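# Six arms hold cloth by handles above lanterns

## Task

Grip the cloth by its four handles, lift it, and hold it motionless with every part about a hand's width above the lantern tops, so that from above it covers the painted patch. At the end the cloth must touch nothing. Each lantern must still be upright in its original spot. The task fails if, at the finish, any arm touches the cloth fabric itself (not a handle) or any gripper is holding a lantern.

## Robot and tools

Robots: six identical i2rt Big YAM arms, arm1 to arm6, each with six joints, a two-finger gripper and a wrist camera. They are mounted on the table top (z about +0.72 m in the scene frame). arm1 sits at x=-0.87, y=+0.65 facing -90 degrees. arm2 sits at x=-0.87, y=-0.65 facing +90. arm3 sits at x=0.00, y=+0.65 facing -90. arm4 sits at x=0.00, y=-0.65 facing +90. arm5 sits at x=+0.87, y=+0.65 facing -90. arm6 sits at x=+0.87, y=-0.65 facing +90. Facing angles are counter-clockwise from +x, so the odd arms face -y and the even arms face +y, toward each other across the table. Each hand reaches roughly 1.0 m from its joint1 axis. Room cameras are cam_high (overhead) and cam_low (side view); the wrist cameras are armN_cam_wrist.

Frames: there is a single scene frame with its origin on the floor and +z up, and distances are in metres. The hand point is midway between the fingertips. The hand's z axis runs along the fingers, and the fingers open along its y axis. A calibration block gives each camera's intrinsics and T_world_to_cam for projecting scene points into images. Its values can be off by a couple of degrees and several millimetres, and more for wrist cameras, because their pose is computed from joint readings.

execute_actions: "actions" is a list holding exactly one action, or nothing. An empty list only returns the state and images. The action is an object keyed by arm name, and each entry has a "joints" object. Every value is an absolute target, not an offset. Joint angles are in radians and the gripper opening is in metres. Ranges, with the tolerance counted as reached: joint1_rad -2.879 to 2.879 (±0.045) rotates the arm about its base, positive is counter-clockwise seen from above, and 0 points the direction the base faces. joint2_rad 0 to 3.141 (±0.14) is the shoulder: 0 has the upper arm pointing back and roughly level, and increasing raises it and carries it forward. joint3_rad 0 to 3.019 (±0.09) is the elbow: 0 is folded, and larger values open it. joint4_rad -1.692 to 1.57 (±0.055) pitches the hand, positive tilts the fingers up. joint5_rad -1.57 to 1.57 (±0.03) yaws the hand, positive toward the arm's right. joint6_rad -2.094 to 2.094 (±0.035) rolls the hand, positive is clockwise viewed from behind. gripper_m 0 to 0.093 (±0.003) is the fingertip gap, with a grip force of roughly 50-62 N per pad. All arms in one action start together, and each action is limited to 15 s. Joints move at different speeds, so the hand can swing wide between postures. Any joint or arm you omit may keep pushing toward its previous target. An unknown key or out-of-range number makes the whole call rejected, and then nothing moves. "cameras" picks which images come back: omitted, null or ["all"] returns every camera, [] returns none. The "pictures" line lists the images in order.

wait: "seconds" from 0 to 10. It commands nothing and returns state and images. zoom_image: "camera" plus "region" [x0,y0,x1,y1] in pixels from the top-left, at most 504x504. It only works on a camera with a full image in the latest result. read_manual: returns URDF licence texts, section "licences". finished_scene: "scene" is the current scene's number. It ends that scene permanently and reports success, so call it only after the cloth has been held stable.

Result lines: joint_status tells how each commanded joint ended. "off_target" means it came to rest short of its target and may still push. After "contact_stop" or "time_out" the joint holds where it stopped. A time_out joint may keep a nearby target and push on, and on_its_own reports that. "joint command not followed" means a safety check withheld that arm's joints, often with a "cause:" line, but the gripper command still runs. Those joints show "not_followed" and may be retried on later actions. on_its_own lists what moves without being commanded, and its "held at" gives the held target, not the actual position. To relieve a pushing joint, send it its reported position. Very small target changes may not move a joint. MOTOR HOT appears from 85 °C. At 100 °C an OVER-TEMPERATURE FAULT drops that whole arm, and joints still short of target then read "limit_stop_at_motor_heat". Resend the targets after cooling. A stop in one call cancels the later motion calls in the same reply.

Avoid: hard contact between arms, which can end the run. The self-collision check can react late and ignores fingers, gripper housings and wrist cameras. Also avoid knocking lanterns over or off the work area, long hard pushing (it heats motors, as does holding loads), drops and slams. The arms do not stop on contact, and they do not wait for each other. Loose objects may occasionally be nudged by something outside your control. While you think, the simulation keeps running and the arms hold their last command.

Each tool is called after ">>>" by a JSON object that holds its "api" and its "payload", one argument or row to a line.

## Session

>>> {"api": "execute_actions", "payload": {
  "actions": []
}}

Scene clock: 0.00 s.
arm1.joint_positions: joint1_rad=+0.013 joint2_rad=+0.424 joint3_rad=+1.451 joint4_rad=-1.544 joint5_rad=-0.008 joint6_rad=+0.013 gripper_m=+0.095
arm1.joint_status: not commanded
arm1.hand: x=-0.8623 y=+0.5287 z=+1.3165 quat_wxyz=(-0.353, -0.614, -0.611, +0.353) (m; scene frame)
arm2.joint_positions: joint1_rad=-0.010 joint2_rad=+0.451 joint3_rad=+1.449 joint4_rad=-1.544 joint5_rad=-0.010 joint6_rad=-0.015 gripper_m=+0.095
arm2.joint_status: not commanded
arm2.hand: x=-0.8707 y=-0.5228 z=+1.2769 quat_wxyz=(-0.348, +0.620, -0.612, -0.346) (m; scene frame)
arm3.joint_positions: joint1_rad=+0.017 joint2_rad=+0.424 joint3_rad=+1.448 joint4_rad=-1.522 joint5_rad=+0.005 joint6_rad=+0.007 gripper_m=+0.095
arm3.joint_status: not commanded
arm3.hand: x=-0.0001 y=+0.5312 z=+1.3128 quat_wxyz=(-0.360, -0.611, -0.604, +0.363) (m; scene frame)
arm4.joint_positions: joint1_rad=-0.001 joint2_rad=+0.422 joint3_rad=+1.478 joint4_rad=-1.532 joint5_rad=+0.009 joint6_rad=+0.003 gripper_m=+0.094
arm4.joint_status: not commanded
arm4.hand: x=+0.0027 y=-0.5388 z=+1.3286 quat_wxyz=(-0.371, +0.599, -0.609, -0.364) (m; scene frame)
arm5.joint_positions: joint1_rad=-0.011 joint2_rad=+0.447 joint3_rad=+1.465 joint4_rad=-1.548 joint5_rad=-0.015 joint6_rad=+0.005 gripper_m=+0.095
arm5.joint_status: not commanded
arm5.hand: x=+0.8604 y=+0.5211 z=+1.2772 quat_wxyz=(-0.346, -0.633, -0.598, +0.350) (m; scene frame)
arm6.joint_positions: joint1_rad=-0.014 joint2_rad=+0.440 joint3_rad=+1.454 joint4_rad=-1.553 joint5_rad=-0.013 joint6_rad=-0.002 gripper_m=+0.094
arm6.joint_status: not commanded
arm6.hand: x=+0.8707 y=-0.5295 z=+1.3648 quat_wxyz=(-0.350, +0.611, -0.619, -0.349) (m; scene frame)
pictures: arm1_cam_wrist, arm2_cam_wrist, arm3_cam_wrist, arm4_cam_wrist, arm5_cam_wrist, arm6_cam_wrist, cam_high, cam_low
Images, in order (width x height): arm1_cam_wrist 504x504, arm2_cam_wrist 504x504, arm3_cam_wrist 504x504, arm4_cam_wrist 504x504, arm5_cam_wrist 504x504, arm6_cam_wrist 504x504, cam_high 896x504, cam_low 896x504.

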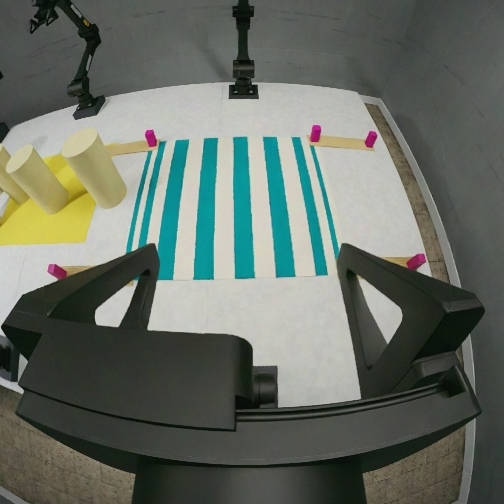

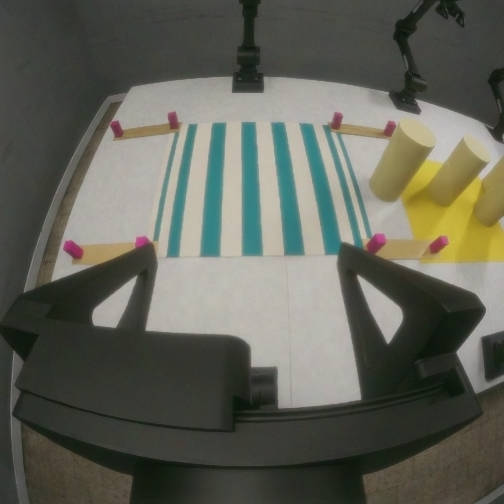

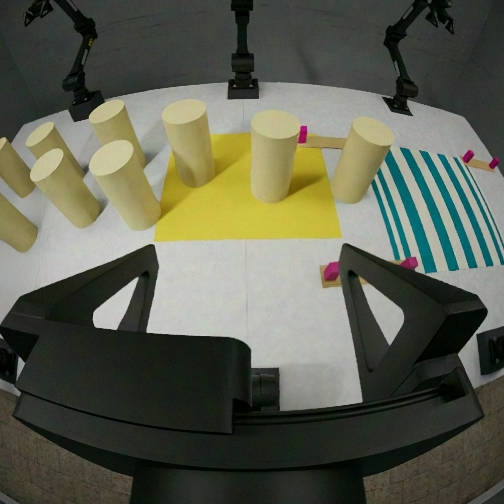

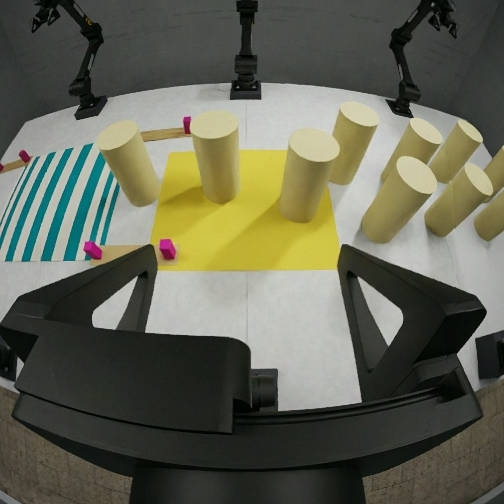

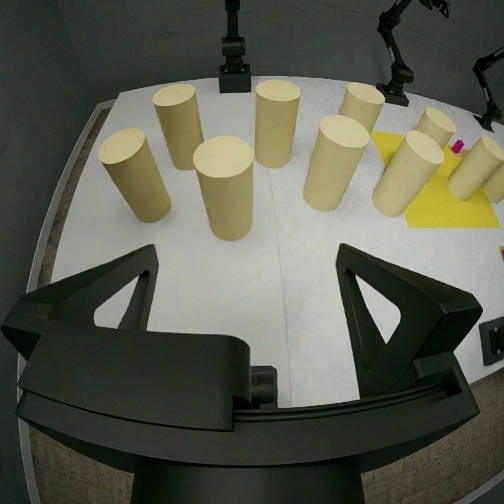

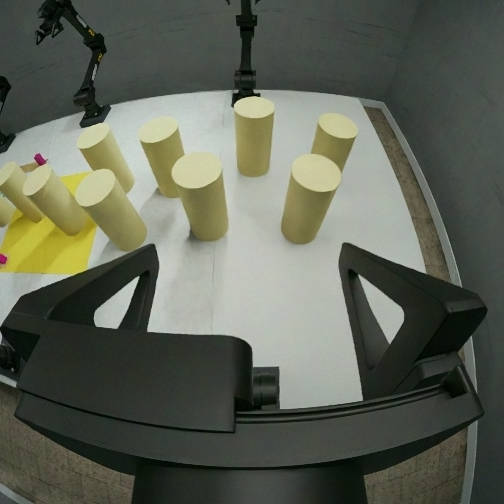

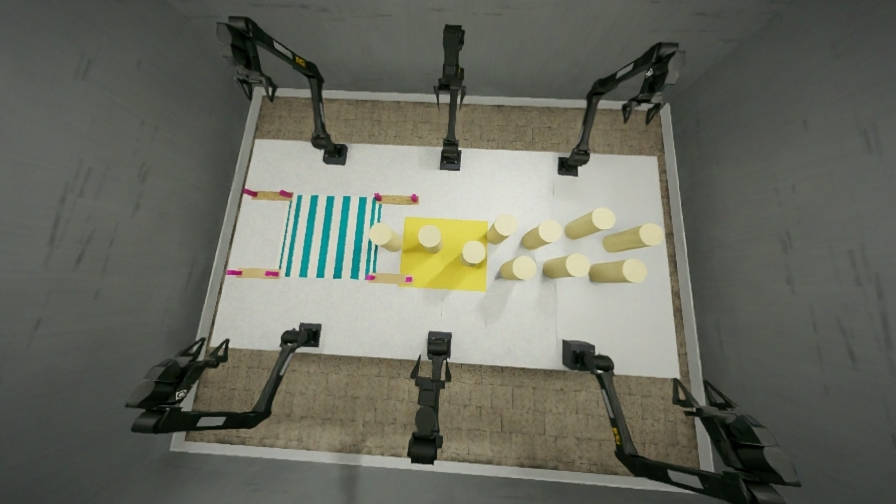

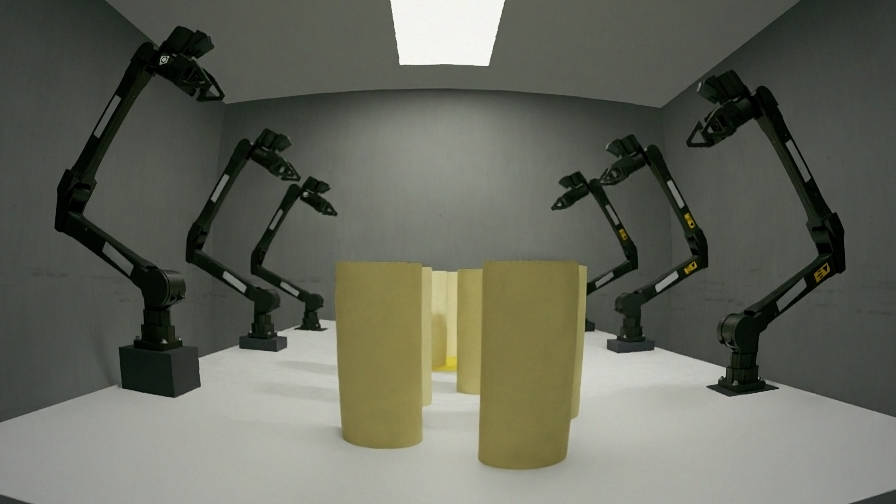

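>>> {"api": "zoom_image", "payload": {
  "camera": "cam_high",
  "region": [210, 160, 530, 320]
}}

>>> {"api": "zoom_image", "payload": {
  "camera": "arm1_cam_wrist",
  "region": [0, 100, 504, 320]
}}

>>> {"api": "zoom_image", "payload": {
  "camera": "arm2_cam_wrist",
  "region": [40, 90, 300, 290]
}}

>>> {"api": "zoom_image", "payload": {
  "camera": "arm3_cam_wrist",
  "region": [244, 100, 504, 300]
}}

>>> {"api": "zoom_image", "payload": {
  "camera": "arm4_cam_wrist",
  "region": [0, 100, 260, 300]
}}

Region (210, 160, 530, 320) of cam_high's 896x504 image, scaled by 1.575, with more detail than that image has.

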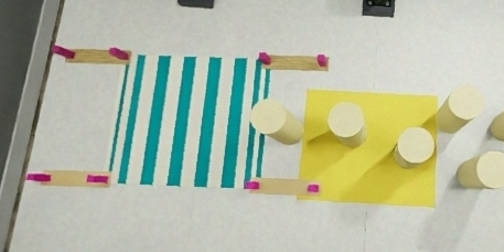

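Region (0, 100, 504, 320) of arm1_cam_wrist's 504x504 image, scaled by 1.000; it fills the top 220 rows of this view, and the rest is white.

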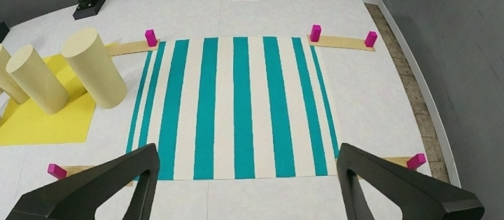

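Region (40, 90, 300, 290) of arm2_cam_wrist's 504x504 image, scaled by 1.938, with more detail than that image has; it fills the top 388 rows of this view, and the rest is white.

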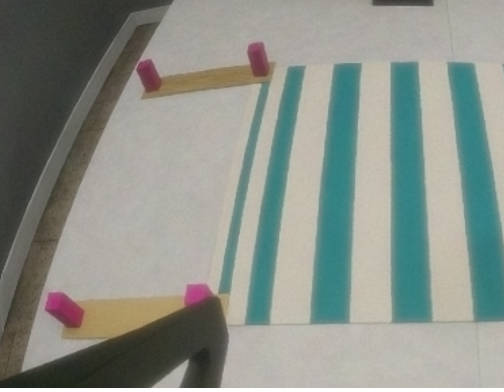

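Region (244, 100, 504, 300) of arm3_cam_wrist's 504x504 image, scaled by 1.938, with more detail than that image has; it fills the top 388 rows of this view, and the rest is white.

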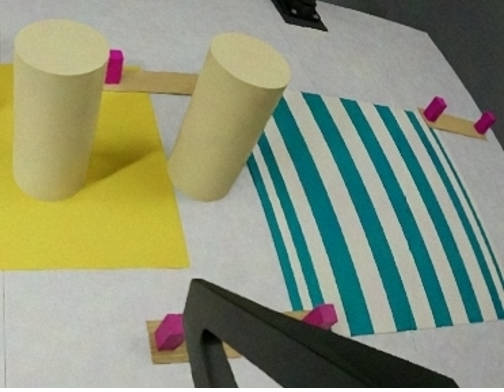

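Region (0, 100, 260, 300) of arm4_cam_wrist's 504x504 image, scaled by 1.938, with more detail than that image has; it fills the top 388 rows of this view, and the rest is white.

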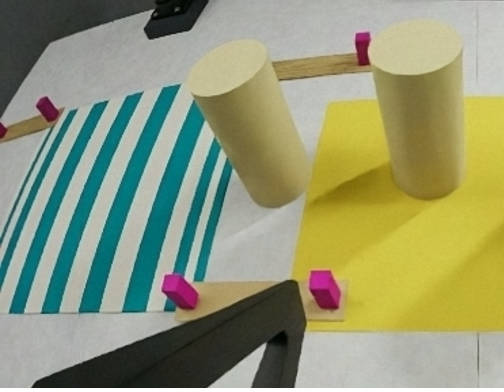

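>>> {"api": "execute_actions", "payload": {
  "actions": [
    {"arm1":{"joints":{"joint1_rad":-0.975,"joint2_rad":2.095,"joint3_rad":1.905,"joint4_rad":-1.363,"joint5_rad":0,"joint6_rad":-0.985,"gripper_m":0.09}},"arm2":{"joints":{"joint1_rad":0.972,"joint2_rad":2.10,"joint3_rad":1.965,"joint4_rad":-1.41,"joint5_rad":0,"joint6_rad":1.015,"gripper_m":0.09}},"arm3":{"joints":{"joint1_rad":-0.95,"joint2_rad":1.94,"joint3_rad":1.672,"joint4_rad":-1.286,"joint5_rad":0,"joint6_rad":-0.955,"gripper_m":0.09}},"arm4":{"joints":{"joint1_rad":0.90,"joint2_rad":2.03,"joint3_rad":1.855,"joint4_rad":-1.375,"joint5_rad":0,"joint6_rad":0.945,"gripper_m":0.09}}}
  ],
  "cameras": ["arm1_cam_wrist","arm2_cam_wrist","arm3_cam_wrist","arm4_cam_wrist"]
}}

Scene clock: 21.47 s.
arm1.joint_positions: joint1_rad=-0.985 joint2_rad=+2.101 joint3_rad=+1.885 joint4_rad=-1.360 joint5_rad=-0.001 joint6_rad=-0.977 gripper_m=+0.090
arm1.joint_status: all done
arm1.hand: x=-1.4110 y=+0.3026 z=+0.8632 quat_wxyz=(+0.007, -0.716, -0.698, -0.001) (m; scene frame)
arm2.joint_positions: joint1_rad=+0.979 joint2_rad=+2.107 joint3_rad=+1.944 joint4_rad=-1.408 joint5_rad=+0.001 joint6_rad=+1.001 gripper_m=+0.090
arm2.joint_status: all done
arm2.hand: x=-1.4111 y=-0.2889 z=+0.8399 quat_wxyz=(-0.001, +0.701, -0.714, +0.000) (m; scene frame)
arm3.joint_positions: joint1_rad=-0.957 joint2_rad=+1.934 joint3_rad=+1.662 joint4_rad=-1.287 joint5_rad=+0.000 joint6_rad=-0.941 gripper_m=+0.090
arm3.joint_status: all done
arm3.hand: x=-0.4898 y=+0.3201 z=+0.8698 quat_wxyz=(+0.002, -0.720, -0.694, +0.008) (m; scene frame)
arm4.joint_positions: joint1_rad=+0.909 joint2_rad=+2.012 joint3_rad=+1.834 joint4_rad=-1.368 joint5_rad=+0.001 joint6_rad=+0.933 gripper_m=+0.090
arm4.joint_status: all done
arm4.hand: x=-0.4921 y=-0.2615 z=+0.8912 quat_wxyz=(+0.001, +0.697, -0.717, -0.012) (m; scene frame)
arm5.joint_positions: joint1_rad=-0.011 joint2_rad=+0.447 joint3_rad=+1.465 joint4_rad=-1.548 joint5_rad=-0.015 joint6_rad=+0.005 gripper_m=+0.095
arm5.joint_status: not commanded
arm5.hand: x=+0.8604 y=+0.5211 z=+1.2772 quat_wxyz=(-0.346, -0.633, -0.598, +0.350) (m; scene frame)
arm6.joint_positions: joint1_rad=-0.014 joint2_rad=+0.440 joint3_rad=+1.454 joint4_rad=-1.553 joint5_rad=-0.013 joint6_rad=-0.002 gripper_m=+0.094
arm6.joint_status: not commanded
arm6.hand: x=+0.8707 y=-0.5295 z=+1.3648 quat_wxyz=(-0.350, +0.611, -0.619, -0.349) (m; scene frame)
pictures: arm1_cam_wrist, arm2_cam_wrist, arm3_cam_wrist, arm4_cam_wrist
camera_calibration (this result's frames):
arm1_cam_wrist: T_world_to_cam=[[-0.999506, 0.0310711, 0.00482779, -1.42109], [0.0277951, 0.801257, 0.597674, -0.715147], [0.0147021, 0.597513, -0.801724, 0.660785], [0, 0, 0, 1]] pos_world=[-1.41022, 0.222343, 0.964053]
arm2_cam_wrist: T_world_to_cam=[[0.999666, -0.0223695, 0.0129208, 1.39513], [-0.0256569, -0.801436, 0.597531, -0.767259], [-0.00301124, -0.597663, -0.801742, 0.622216], [0, 0, 0, 1]] pos_world=[-1.41247, -0.211825, 0.939291]
arm3_cam_wrist: T_world_to_cam=[[-0.998852, 0.0478173, -0.00284072, -0.500528], [0.0372286, 0.812247, 0.582125, -0.737975], [0.030143, 0.581351, -0.813095, 0.662955], [0, 0, 0, 1]] pos_world=[-0.492463, 0.237943, 0.967216]
arm4_cam_wrist: T_world_to_cam=[[0.999118, -0.0325984, -0.0264529, 0.508015], [-0.0119183, -0.824441, 0.565822, -0.720205], [-0.0402537, -0.565008, -0.824103, 0.688264], [0, 0, 0, 1]] pos_world=[-0.488445, -0.188332, 0.988147]
Images, in order (width x height): arm1_cam_wrist 504x504, arm2_cam_wrist 504x504, arm3_cam_wrist 504x504, arm4_cam_wrist 504x504.

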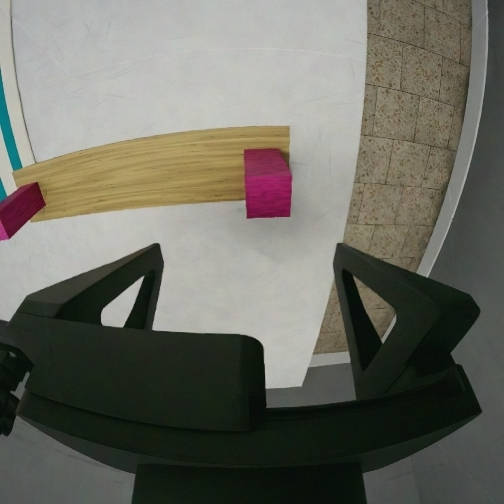

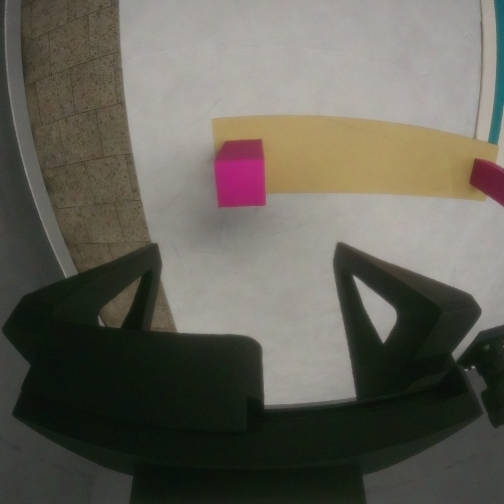

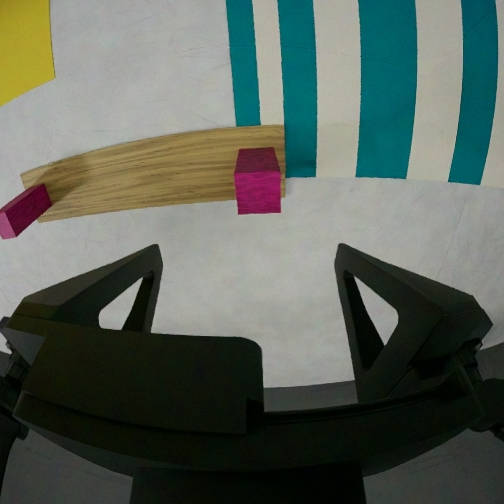

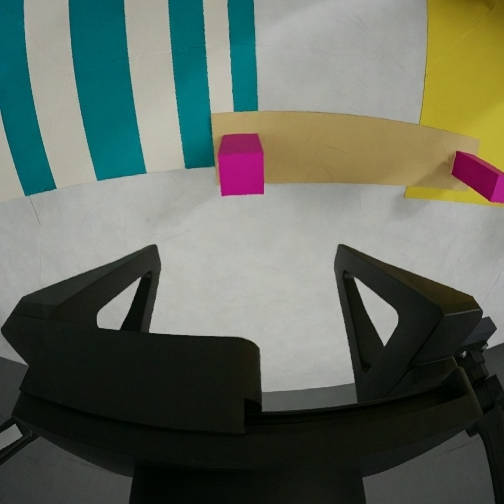

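>>> {"api": "execute_actions", "payload": {
  "actions": [
    {"arm1":{"joints":{"joint2_rad":2.20,"joint3_rad":1.848,"joint4_rad":-1.20}},"arm2":{"joints":{"joint1_rad":0.965,"joint2_rad":2.20,"joint3_rad":1.87,"joint4_rad":-1.224}},"arm3":{"joints":{"joint1_rad":-0.932,"joint2_rad":2.045,"joint3_rad":1.598,"joint4_rad":-1.102}},"arm4":{"joints":{"joint1_rad":0.878,"joint2_rad":2.158,"joint3_rad":1.815,"joint4_rad":-1.217}}}
  ],
  "cameras": ["arm1_cam_wrist","arm2_cam_wrist","arm3_cam_wrist","arm4_cam_wrist"]
}}

Scene clock: 37.40 s.
arm1.joint_positions: joint1_rad=-0.985 joint2_rad=+2.208 joint3_rad=+1.843 joint4_rad=-1.211 joint5_rad=-0.001 joint6_rad=-0.977 gripper_m=+0.090
arm1.joint_status: all done
arm1.hand: x=-1.4237 y=+0.2960 z=+0.7802 quat_wxyz=(+0.007, -0.716, -0.698, -0.001) (m; scene frame)
arm2.joint_positions: joint1_rad=+0.975 joint2_rad=+2.195 joint3_rad=+1.869 joint4_rad=-1.237 joint5_rad=+0.001 joint6_rad=+1.002 gripper_m=+0.090
arm2.joint_status: all done
arm2.hand: x=-1.4189 y=-0.2799 z=+0.7567 quat_wxyz=(+0.000, +0.699, -0.715, -0.004) (m; scene frame)
arm3.joint_positions: joint1_rad=-0.939 joint2_rad=+2.060 joint3_rad=+1.596 joint4_rad=-1.116 joint5_rad=+0.000 joint6_rad=-0.942 gripper_m=+0.090
arm3.joint_status: all done
arm3.hand: x=-0.4908 y=+0.3065 z=+0.7739 quat_wxyz=(+0.000, -0.713, -0.701, -0.003) (m; scene frame)
arm4.joint_positions: joint1_rad=+0.882 joint2_rad=+2.152 joint3_rad=+1.807 joint4_rad=-1.225 joint5_rad=+0.001 joint6_rad=+0.933 gripper_m=+0.090
arm4.joint_status: all done
arm4.hand: x=-0.4962 y=-0.2361 z=+0.7955 quat_wxyz=(+0.000, +0.687, -0.727, +0.000) (m; scene frame)
arm5.joint_positions: joint1_rad=-0.011 joint2_rad=+0.447 joint3_rad=+1.465 joint4_rad=-1.548 joint5_rad=-0.015 joint6_rad=+0.005 gripper_m=+0.095
arm5.joint_status: not commanded
arm5.hand: x=+0.8604 y=+0.5211 z=+1.2772 quat_wxyz=(-0.346, -0.633, -0.598, +0.350) (m; scene frame)
arm6.joint_positions: joint1_rad=-0.014 joint2_rad=+0.440 joint3_rad=+1.454 joint4_rad=-1.553 joint5_rad=-0.013 joint6_rad=-0.002 gripper_m=+0.094
arm6.joint_status: not commanded
arm6.hand: x=+0.8707 y=-0.5295 z=+1.3648 quat_wxyz=(-0.350, +0.611, -0.619, -0.349) (m; scene frame)
pictures: arm1_cam_wrist, arm2_cam_wrist, arm3_cam_wrist, arm4_cam_wrist
camera_calibration (this result's frames):
arm1_cam_wrist: T_world_to_cam=[[-0.999516, 0.030685, 0.00513815, -1.43329], [0.027674, 0.801389, 0.597503, -0.659988], [0.0142167, 0.597356, -0.80185, 0.597834], [0, 0, 0, 1]] pos_world=[-1.42283, 0.215768, 0.881082]
arm2_cam_wrist: T_world_to_cam=[[0.99961, -0.0273622, 0.00550666, 1.40841], [-0.0252849, -0.804219, 0.593795, -0.707927], [-0.011819, -0.593702, -0.804598, 0.551599], [0, 0, 0, 1]] pos_world=[-1.41924, -0.203306, 0.856423]
arm3_cam_wrist: T_world_to_cam=[[-0.99936, 0.0296835, -0.0199428, -0.48265], [0.0121054, 0.805556, 0.592395, -0.689342], [0.0336494, 0.591775, -0.805401, 0.585455], [0, 0, 0, 1]] pos_world=[-0.493697, 0.223173, 0.870263]
arm4_cam_wrist: T_world_to_cam=[[0.998155, -0.0602655, -0.00738179, 0.488206], [-0.0449453, -0.81515, 0.577504, -0.668615], [-0.0408208, -0.576106, -0.816355, 0.614479], [0, 0, 0, 1]] pos_world=[-0.492273, -0.161594, 0.891364]
Images, in order (width x height): arm1_cam_wrist 504x504, arm2_cam_wrist 504x504, arm3_cam_wrist 504x504, arm4_cam_wrist 504x504.

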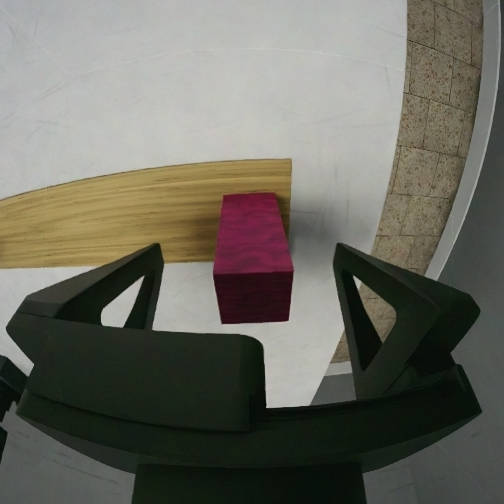

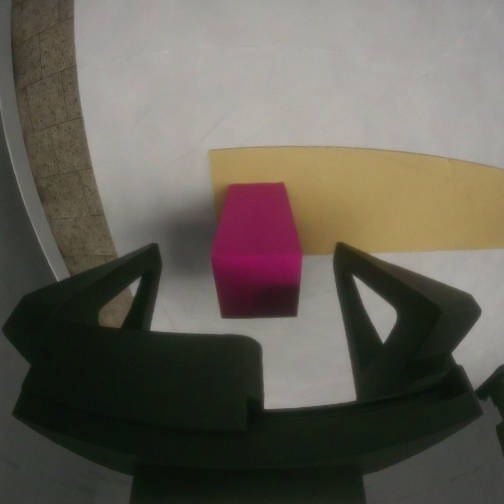

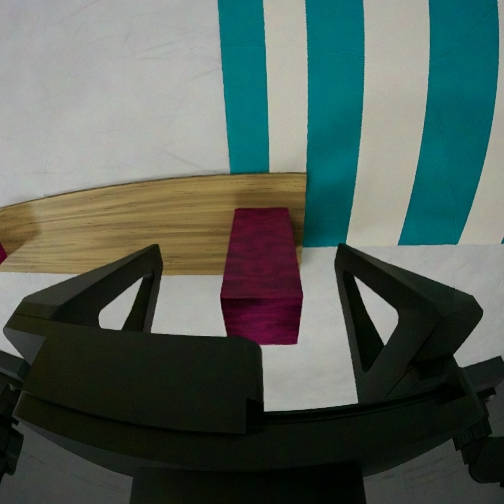

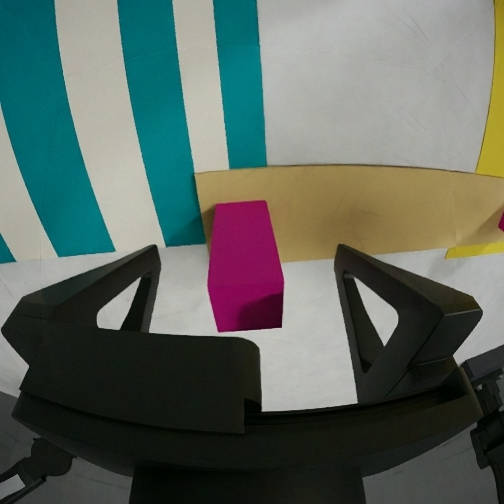

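>>> {"api": "execute_actions", "payload": {
  "actions": [
    {"arm1":{"joints":{"gripper_m":0.0}},"arm2":{"joints":{"gripper_m":0.0}},"arm3":{"joints":{"gripper_m":0.0}},"arm4":{"joints":{"gripper_m":0.0}}}
  ],
  "cameras": ["arm1_cam_wrist","arm2_cam_wrist","arm3_cam_wrist","arm4_cam_wrist"]
}}

Scene clock: 42.70 s.
arm1.joint_positions: joint1_rad=-0.985 joint2_rad=+2.208 joint3_rad=+1.843 joint4_rad=-1.211 joint5_rad=-0.001 joint6_rad=-0.985 gripper_m=+0.029
arm1.joint_status: gripper_m off_target (ended at +0.029, target +0.000)
arm1.hand: x=-1.4238 y=+0.2959 z=+0.7802 quat_wxyz=(+0.007, -0.713, -0.701, -0.001) (m; scene frame)
arm2.joint_positions: joint1_rad=+0.970 joint2_rad=+2.195 joint3_rad=+1.869 joint4_rad=-1.237 joint5_rad=+0.010 joint6_rad=+0.999 gripper_m=+0.029
arm2.joint_status: gripper_m off_target (ended at +0.029, target +0.000)
arm2.hand: x=-1.4164 y=-0.2760 z=+0.7567 quat_wxyz=(-0.005, +0.698, -0.716, -0.005) (m; scene frame)
arm3.joint_positions: joint1_rad=-0.939 joint2_rad=+2.060 joint3_rad=+1.596 joint4_rad=-1.107 joint5_rad=+0.001 joint6_rad=-0.945 gripper_m=+0.029
arm3.joint_status: gripper_m off_target (ended at +0.029, target +0.000)
arm3.hand: x=-0.4926 y=+0.3055 z=+0.7739 quat_wxyz=(+0.001, -0.712, -0.702, +0.001) (m; scene frame)
arm4.joint_positions: joint1_rad=+0.882 joint2_rad=+2.152 joint3_rad=+1.807 joint4_rad=-1.221 joint5_rad=-0.004 joint6_rad=+0.939 gripper_m=+0.029
arm4.joint_status: gripper_m off_target (ended at +0.029, target +0.000)
arm4.hand: x=-0.4975 y=-0.2362 z=+0.7955 quat_wxyz=(+0.003, +0.685, -0.729, -0.002) (m; scene frame)
arm5.joint_positions: joint1_rad=-0.011 joint2_rad=+0.447 joint3_rad=+1.465 joint4_rad=-1.548 joint5_rad=-0.015 joint6_rad=+0.005 gripper_m=+0.095
arm5.joint_status: not commanded
arm5.hand: x=+0.8604 y=+0.5211 z=+1.2772 quat_wxyz=(-0.346, -0.633, -0.598, +0.350) (m; scene frame)
arm6.joint_positions: joint1_rad=-0.014 joint2_rad=+0.440 joint3_rad=+1.454 joint4_rad=-1.553 joint5_rad=-0.013 joint6_rad=-0.002 gripper_m=+0.094
arm6.joint_status: not commanded
arm6.hand: x=+0.8707 y=-0.5295 z=+1.3648 quat_wxyz=(-0.350, +0.611, -0.619, -0.349) (m; scene frame)
pictures: arm1_cam_wrist, arm2_cam_wrist, arm3_cam_wrist, arm4_cam_wrist
camera_calibration (this result's frames):
arm1_cam_wrist: T_world_to_cam=[[-0.999737, 0.0222913, 0.00535708, -1.43137], [0.0210762, 0.801673, 0.597392, -0.669336], [0.00902203, 0.597348, -0.801932, 0.590535], [0, 0, 0, 1]] pos_world=[-1.42222, 0.215741, 0.881093]
arm2_cam_wrist: T_world_to_cam=[[0.999513, -0.0294055, 0.0104408, 1.40149], [-0.0299276, -0.808651, 0.587527, -0.707862], [-0.00883356, -0.587554, -0.809137, 0.563264], [0, 0, 0, 1]] pos_world=[-1.41702, -0.200254, 0.857013]
arm3_cam_wrist: T_world_to_cam=[[-0.999569, 0.0265594, -0.0125332, -0.489304], [0.014079, 0.807889, 0.589166, -0.685735], [0.0257733, 0.588735, -0.807915, 0.585112], [0, 0, 0, 1]] pos_world=[-0.494519, 0.222517, 0.8706]
arm4_cam_wrist: T_world_to_cam=[[0.997728, -0.0659866, -0.0136083, 0.492894], [-0.0459307, -0.813919, 0.57916, -0.670279], [-0.0492929, -0.577219, -0.8151, 0.608891], [0, 0, 0, 1]] pos_world=[-0.492547, -0.161564, 0.891213]
Images, in order (width x height): arm1_cam_wrist 504x504, arm2_cam_wrist 504x504, arm3_cam_wrist 504x504, arm4_cam_wrist 504x504.

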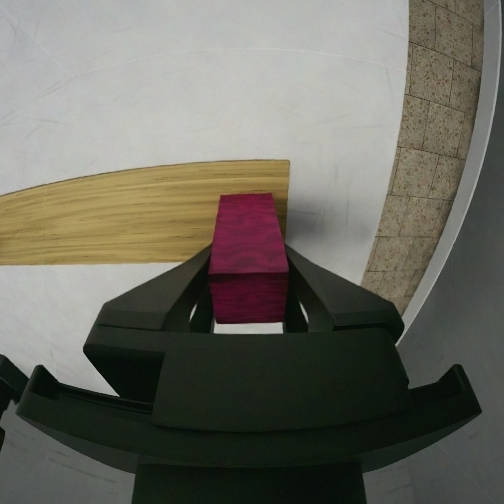

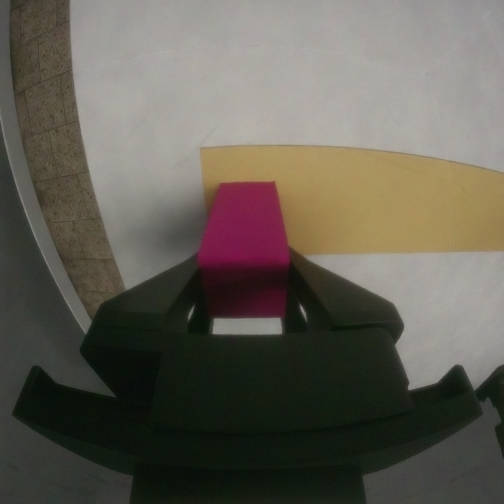

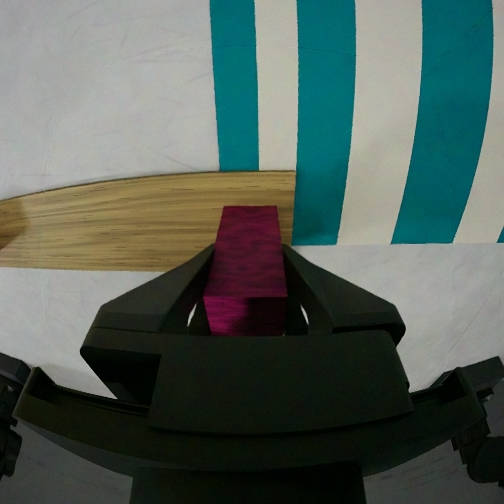

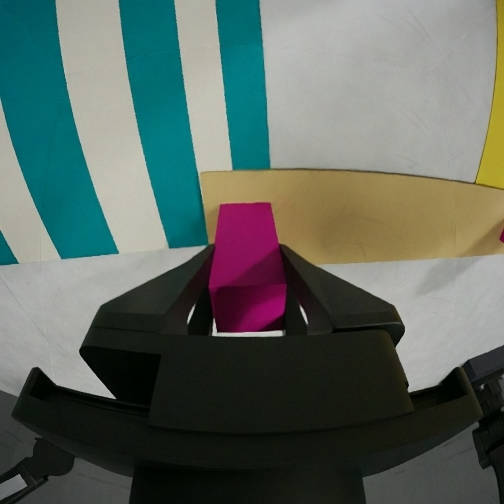

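>>> {"api": "execute_actions", "payload": {
  "actions": [
    {"arm1":{"joints":{"joint1_rad":-0.968,"joint2_rad":2.045,"joint3_rad":2.045,"joint4_rad":-1.445,"joint6_rad":-1.005}},"arm2":{"joints":{"joint1_rad":1.0,"joint2_rad":2.015,"joint3_rad":2.02,"joint4_rad":-1.46,"joint6_rad":0.985}},"arm3":{"joints":{"joint1_rad":-0.92,"joint2_rad":1.87,"joint3_rad":1.882,"joint4_rad":-1.445,"joint6_rad":-0.947}},"arm4":{"joints":{"joint1_rad":0.938,"joint2_rad":1.905,"joint3_rad":1.945,"joint4_rad":-1.46,"joint6_rad":0.93}}}
  ],
  "cameras": ["cam_high"]
}}

Scene clock: 61.90 s.
arm1.joint_positions: joint1_rad=-0.967 joint2_rad=+2.042 joint3_rad=+2.015 joint4_rad=-1.437 joint5_rad=-0.003 joint6_rad=-0.982 gripper_m=+0.029
arm1.joint_status: all done
arm1.hand: x=-1.4189 y=+0.2816 z=+0.9502 quat_wxyz=(+0.017, -0.706, -0.706, +0.054) (m; scene frame)
arm2.joint_positions: joint1_rad=+0.988 joint2_rad=+1.997 joint3_rad=+1.988 joint4_rad=-1.449 joint5_rad=+0.004 joint6_rad=+0.975 gripper_m=+0.029
arm2.joint_status: all done
arm2.hand: x=-1.4133 y=-0.2934 z=+0.9263 quat_wxyz=(+0.009, +0.712, -0.700, -0.056) (m; scene frame)
arm3.joint_positions: joint1_rad=-0.921 joint2_rad=+1.873 joint3_rad=+1.855 joint4_rad=-1.423 joint5_rad=+0.001 joint6_rad=-0.945 gripper_m=+0.029
arm3.joint_status: all done
arm3.hand: x=-0.4954 y=+0.2901 z=+0.9789 quat_wxyz=(+0.012, -0.705, -0.707, +0.065) (m; scene frame)
arm4.joint_positions: joint1_rad=+0.933 joint2_rad=+1.890 joint3_rad=+1.934 joint4_rad=-1.440 joint5_rad=+0.000 joint6_rad=+0.939 gripper_m=+0.029
arm4.joint_status: all done
arm4.hand: x=-0.5034 y=-0.2721 z=+1.0047 quat_wxyz=(+0.013, +0.701, -0.708, -0.086) (m; scene frame)
arm5.joint_positions: joint1_rad=-0.011 joint2_rad=+0.447 joint3_rad=+1.465 joint4_rad=-1.548 joint5_rad=-0.015 joint6_rad=+0.005 gripper_m=+0.095
arm5.joint_status: not commanded
arm5.hand: x=+0.8604 y=+0.5211 z=+1.2772 quat_wxyz=(-0.346, -0.633, -0.598, +0.350) (m; scene frame)
arm6.joint_positions: joint1_rad=-0.014 joint2_rad=+0.440 joint3_rad=+1.454 joint4_rad=-1.553 joint5_rad=-0.013 joint6_rad=-0.002 gripper_m=+0.094
arm6.joint_status: not commanded
arm6.hand: x=+0.8707 y=-0.5295 z=+1.3648 quat_wxyz=(-0.350, +0.611, -0.619, -0.349) (m; scene frame)
pictures: cam_high
Images, in order (width x height): cam_high 896x504.

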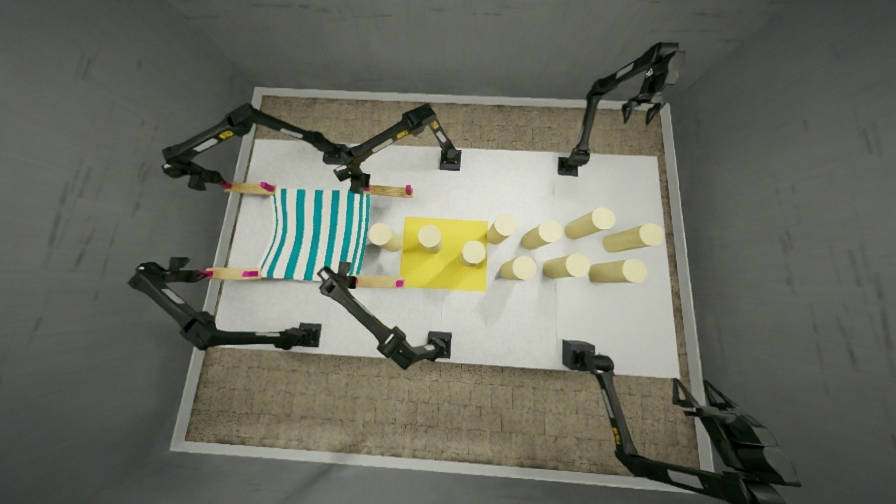

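>>> {"api": "execute_actions", "payload": {
  "actions": [
    {"arm1":{"joints":{"joint1_rad":-0.995,"joint2_rad":1.955,"joint3_rad":2.275,"joint4_rad":-1.615,"joint6_rad":-1.025}},"arm2":{"joints":{"joint1_rad":1.035,"joint2_rad":1.89,"joint3_rad":2.21,"joint4_rad":-1.60,"joint6_rad":1.03}},"arm3":{"joints":{"joint1_rad":-0.95,"joint2_rad":1.80,"joint3_rad":2.225,"joint4_rad":-1.62,"joint6_rad":-0.975}},"arm4":{"joints":{"joint1_rad":0.992,"joint2_rad":1.80,"joint3_rad":2.23,"joint4_rad":-1.59,"joint6_rad":0.995}}}
  ],
  "cameras": ["cam_high","cam_low"]
}}

>>> {"api": "zoom_image", "payload": {
  "camera": "cam_low",
  "region": [340, 170, 560, 310]
}}

Scene clock: 74.73 s.
arm1.joint_positions: joint1_rad=-0.977 joint2_rad=+1.947 joint3_rad=+2.238 joint4_rad=-1.607 joint5_rad=-0.005 joint6_rad=-0.993 gripper_m=+0.029
arm1.joint_status: all done
arm1.hand: x=-1.4118 y=+0.2907 z=+1.0977 quat_wxyz=(+0.032, -0.701, -0.702, +0.127) (m; scene frame)
arm2.joint_positions: joint1_rad=+1.022 joint2_rad=+1.873 joint3_rad=+2.171 joint4_rad=-1.589 joint5_rad=+0.004 joint6_rad=+0.996 gripper_m=+0.029
arm2.joint_status: all done
arm2.hand: x=-1.4104 y=-0.3212 z=+1.0744 quat_wxyz=(+0.029, +0.710, -0.690, -0.137) (m; scene frame)
arm3.joint_positions: joint1_rad=-0.932 joint2_rad=+1.807 joint3_rad=+2.180 joint4_rad=-1.594 joint5_rad=-0.005 joint6_rad=-0.965 gripper_m=+0.029
arm3.joint_status: all done
arm3.hand: x=-0.5009 y=+0.2926 z=+1.1490 quat_wxyz=(+0.028, -0.691, -0.701, +0.174) (m; scene frame)
arm4.joint_positions: joint1_rad=+0.977 joint2_rad=+1.795 joint3_rad=+2.201 joint4_rad=-1.571 joint5_rad=+0.006 joint6_rad=+0.988 gripper_m=+0.029
arm4.joint_status: all done
arm4.hand: x=-0.5111 y=-0.2985 z=+1.1707 quat_wxyz=(+0.036, +0.686, -0.699, -0.198) (m; scene frame)
arm5.joint_positions: joint1_rad=-0.011 joint2_rad=+0.447 joint3_rad=+1.465 joint4_rad=-1.548 joint5_rad=-0.015 joint6_rad=+0.005 gripper_m=+0.095
arm5.joint_status: not commanded
arm5.hand: x=+0.8604 y=+0.5211 z=+1.2772 quat_wxyz=(-0.346, -0.633, -0.598, +0.350) (m; scene frame)
arm6.joint_positions: joint1_rad=-0.014 joint2_rad=+0.440 joint3_rad=+1.454 joint4_rad=-1.553 joint5_rad=-0.013 joint6_rad=-0.002 gripper_m=+0.094
arm6.joint_status: not commanded
arm6.hand: x=+0.8707 y=-0.5295 z=+1.3648 quat_wxyz=(-0.350, +0.611, -0.619, -0.349) (m; scene frame)
pictures: cam_high, cam_low
Images, in order (width x height): cam_high 896x504, cam_low 896x504.

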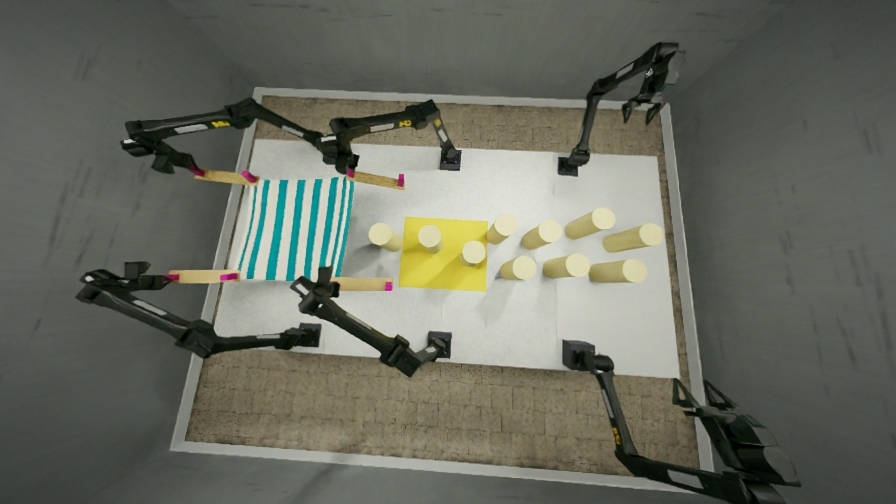

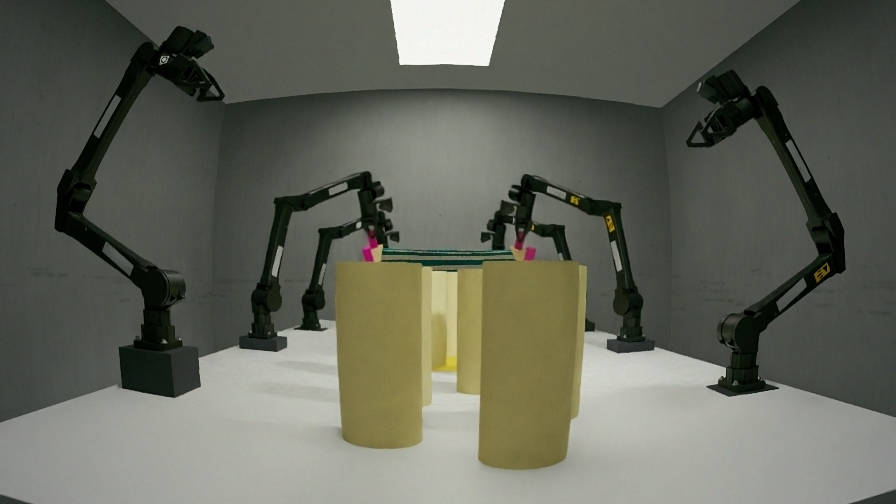

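Region (340, 170, 560, 310) of cam_low's 896x504 image, scaled by 2.291, with more detail than that image has; it fills the top 321 rows of this view, and the rest is white.

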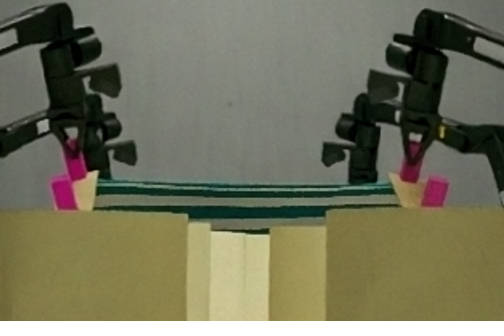

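>>> {"api": "execute_actions", "payload": {
  "actions": [
    {"arm1":{"joints":{"joint1_rad":-0.78,"joint2_rad":1.498,"joint3_rad":1.812,"joint4_rad":-1.579,"joint6_rad":-0.81}},"arm2":{"joints":{"joint1_rad":0.818,"joint2_rad":1.472,"joint3_rad":1.82,"joint4_rad":-1.614,"joint6_rad":0.835}},"arm3":{"joints":{"joint1_rad":-0.672,"joint2_rad":1.416,"joint3_rad":1.782,"joint4_rad":-1.613,"joint6_rad":-0.70}},"arm4":{"joints":{"joint1_rad":0.725,"joint2_rad":1.382,"joint3_rad":1.78,"joint4_rad":-1.594,"joint6_rad":0.738}}}
  ],
  "cameras": ["cam_high","cam_low"]
}}

>>> {"api": "zoom_image", "payload": {
  "camera": "cam_low",
  "region": [320, 170, 580, 310]
}}

Scene clock: 93.77 s.
arm1.joint_positions: joint1_rad=-0.767 joint2_rad=+1.502 joint3_rad=+1.809 joint4_rad=-1.585 joint5_rad=-0.008 joint6_rad=-0.786 gripper_m=+0.029
arm1.joint_status: all done
arm1.hand: x=-1.2161 y=+0.2924 z=+1.1582 quat_wxyz=(+0.004, -0.698, -0.701, +0.147) (m; scene frame)
arm2.joint_positions: joint1_rad=+0.811 joint2_rad=+1.466 joint3_rad=+1.820 joint4_rad=-1.606 joint5_rad=+0.005 joint6_rad=+0.828 gripper_m=+0.029
arm2.joint_status: all done
arm2.hand: x=-1.2222 y=-0.3166 z=+1.1402 quat_wxyz=(+0.003, +0.693, -0.703, -0.159) (m; scene frame)
arm3.joint_positions: joint1_rad=-0.671 joint2_rad=+1.423 joint3_rad=+1.785 joint4_rad=-1.599 joint5_rad=+0.003 joint6_rad=-0.717 gripper_m=+0.029
arm3.joint_status: all done
arm3.hand: x=-0.2997 y=+0.2881 z=+1.1752 quat_wxyz=(-0.011, -0.688, -0.706, +0.167) (m; scene frame)
arm4.joint_positions: joint1_rad=+0.722 joint2_rad=+1.379 joint3_rad=+1.777 joint4_rad=-1.585 joint5_rad=-0.001 joint6_rad=+0.756 gripper_m=+0.029
arm4.joint_status: all done
arm4.hand: x=-0.3020 y=-0.3020 z=+1.1964 quat_wxyz=(-0.009, +0.680, -0.708, -0.190) (m; scene frame)
arm5.joint_positions: joint1_rad=-0.011 joint2_rad=+0.447 joint3_rad=+1.465 joint4_rad=-1.548 joint5_rad=-0.015 joint6_rad=+0.005 gripper_m=+0.095
arm5.joint_status: not commanded
arm5.hand: x=+0.8604 y=+0.5211 z=+1.2772 quat_wxyz=(-0.346, -0.633, -0.598, +0.350) (m; scene frame)
arm6.joint_positions: joint1_rad=-0.014 joint2_rad=+0.440 joint3_rad=+1.454 joint4_rad=-1.553 joint5_rad=-0.013 joint6_rad=-0.002 gripper_m=+0.094
arm6.joint_status: not commanded
arm6.hand: x=+0.8707 y=-0.5295 z=+1.3648 quat_wxyz=(-0.350, +0.611, -0.619, -0.349) (m; scene frame)
pictures: cam_high, cam_low
Images, in order (width x height): cam_high 896x504, cam_low 896x504.

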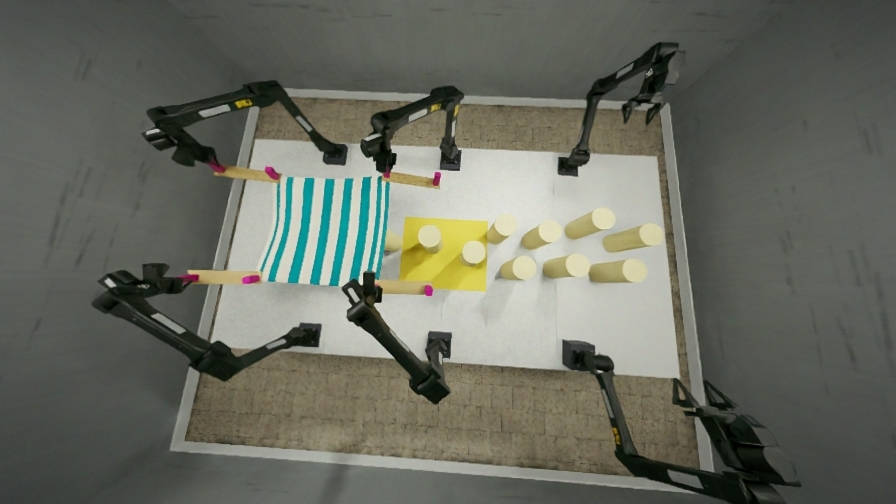

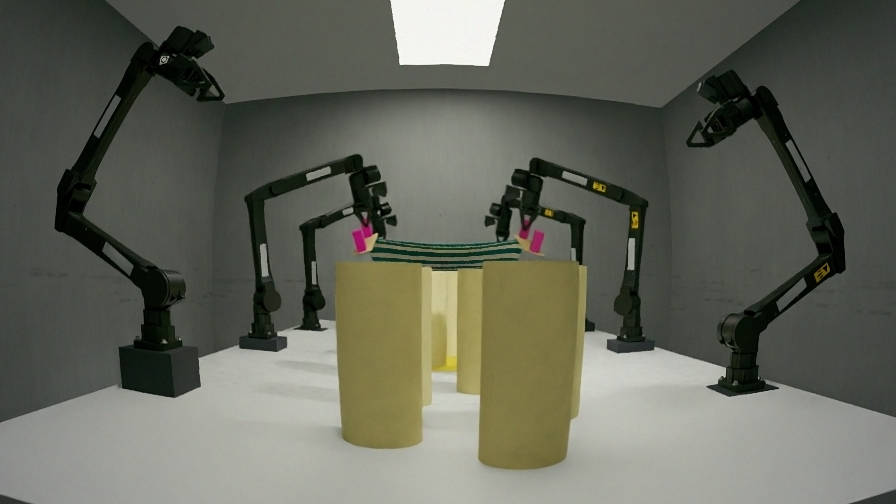

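Region (320, 170, 580, 310) of cam_low's 896x504 image, scaled by 1.938, with more detail than that image has; it fills the top 271 rows of this view, and the rest is white.

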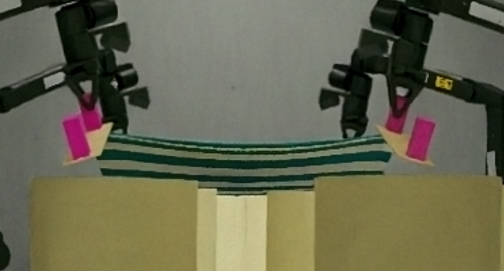

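>>> {"api": "execute_actions", "payload": {
  "actions": [
    {"arm1":{"joints":{"joint1_rad":-0.465,"joint2_rad":1.228,"joint3_rad":1.61,"joint4_rad":-1.612,"joint6_rad":-0.505}},"arm2":{"joints":{"joint1_rad":0.512,"joint2_rad":1.158,"joint3_rad":1.58,"joint4_rad":-1.637,"joint6_rad":0.535}},"arm3":{"joints":{"joint1_rad":-0.235,"joint2_rad":1.175,"joint3_rad":1.565,"joint4_rad":-1.613,"joint6_rad":-0.265}},"arm4":{"joints":{"joint1_rad":0.30,"joint2_rad":1.10,"joint3_rad":1.54,"joint4_rad":-1.617,"joint6_rad":0.305}}}
  ],
  "cameras": ["cam_high","cam_low"]
}}

>>> {"api": "zoom_image", "payload": {
  "camera": "cam_low",
  "region": [320, 170, 580, 310]
}}

Scene clock: 102.17 s.
arm1.joint_positions: joint1_rad=-0.451 joint2_rad=+1.226 joint3_rad=+1.611 joint4_rad=-1.603 joint5_rad=-0.015 joint6_rad=-0.473 gripper_m=+0.029
arm1.joint_status: all done
arm1.hand: x=-1.0415 y=+0.2911 z=+1.1853 quat_wxyz=(-0.053, -0.693, -0.700, +0.165) (m; scene frame)
arm2.joint_positions: joint1_rad=+0.496 joint2_rad=+1.153 joint3_rad=+1.582 joint4_rad=-1.626 joint5_rad=+0.007 joint6_rad=+0.522 gripper_m=+0.029
arm2.joint_status: all done
arm2.hand: x=-1.0450 y=-0.3272 z=+1.1609 quat_wxyz=(-0.054, +0.687, -0.703, -0.178) (m; scene frame)
arm3.joint_positions: joint1_rad=-0.245 joint2_rad=+1.178 joint3_rad=+1.570 joint4_rad=-1.599 joint5_rad=+0.014 joint6_rad=-0.284 gripper_m=+0.029
arm3.joint_status: all done
arm3.hand: x=-0.1012 y=+0.2842 z=+1.1790 quat_wxyz=(-0.082, -0.690, -0.701, +0.163) (m; scene frame)
arm4.joint_positions: joint1_rad=+0.308 joint2_rad=+1.097 joint3_rad=+1.539 joint4_rad=-1.602 joint5_rad=-0.011 joint6_rad=+0.325 gripper_m=+0.029
arm4.joint_status: all done
arm4.hand: x=-0.1064 y=-0.3132 z=+1.1977 quat_wxyz=(-0.088, +0.685, -0.699, -0.184) (m; scene frame)
arm5.joint_positions: joint1_rad=-0.011 joint2_rad=+0.447 joint3_rad=+1.465 joint4_rad=-1.548 joint5_rad=-0.015 joint6_rad=+0.005 gripper_m=+0.095
arm5.joint_status: not commanded
arm5.hand: x=+0.8604 y=+0.5211 z=+1.2772 quat_wxyz=(-0.346, -0.633, -0.598, +0.350) (m; scene frame)
arm6.joint_positions: joint1_rad=-0.014 joint2_rad=+0.440 joint3_rad=+1.454 joint4_rad=-1.553 joint5_rad=-0.013 joint6_rad=-0.002 gripper_m=+0.094
arm6.joint_status: not commanded
arm6.hand: x=+0.8707 y=-0.5295 z=+1.3648 quat_wxyz=(-0.350, +0.611, -0.619, -0.349) (m; scene frame)
pictures: cam_high, cam_low
Images, in order (width x height): cam_high 896x504, cam_low 896x504.

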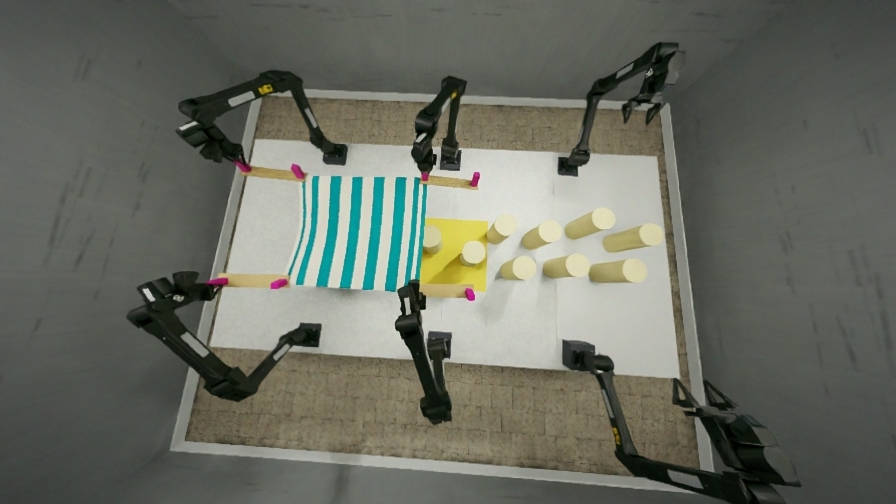

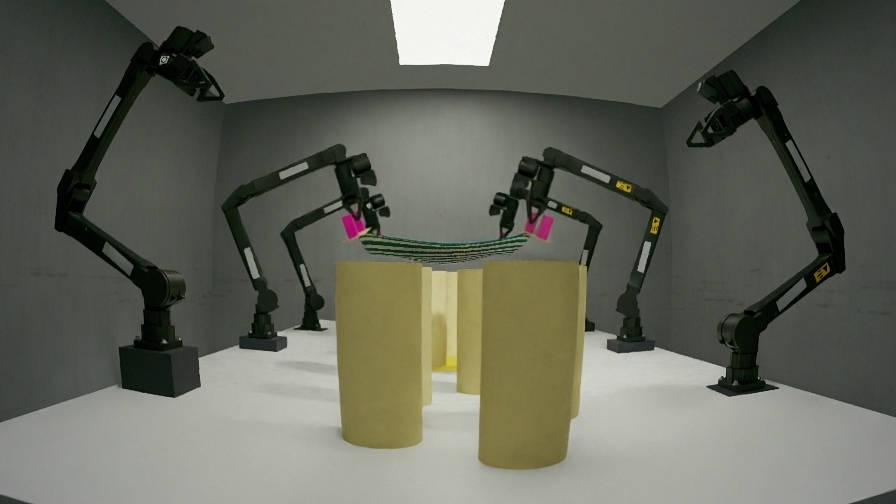

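Region (320, 170, 580, 310) of cam_low's 896x504 image, scaled by 1.938, with more detail than that image has; it fills the top 271 rows of this view, and the rest is white.

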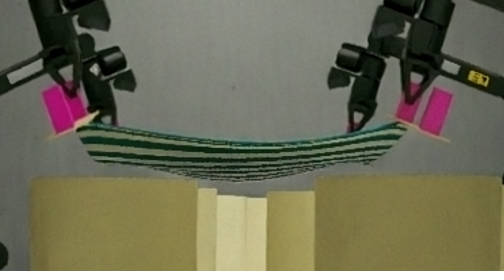

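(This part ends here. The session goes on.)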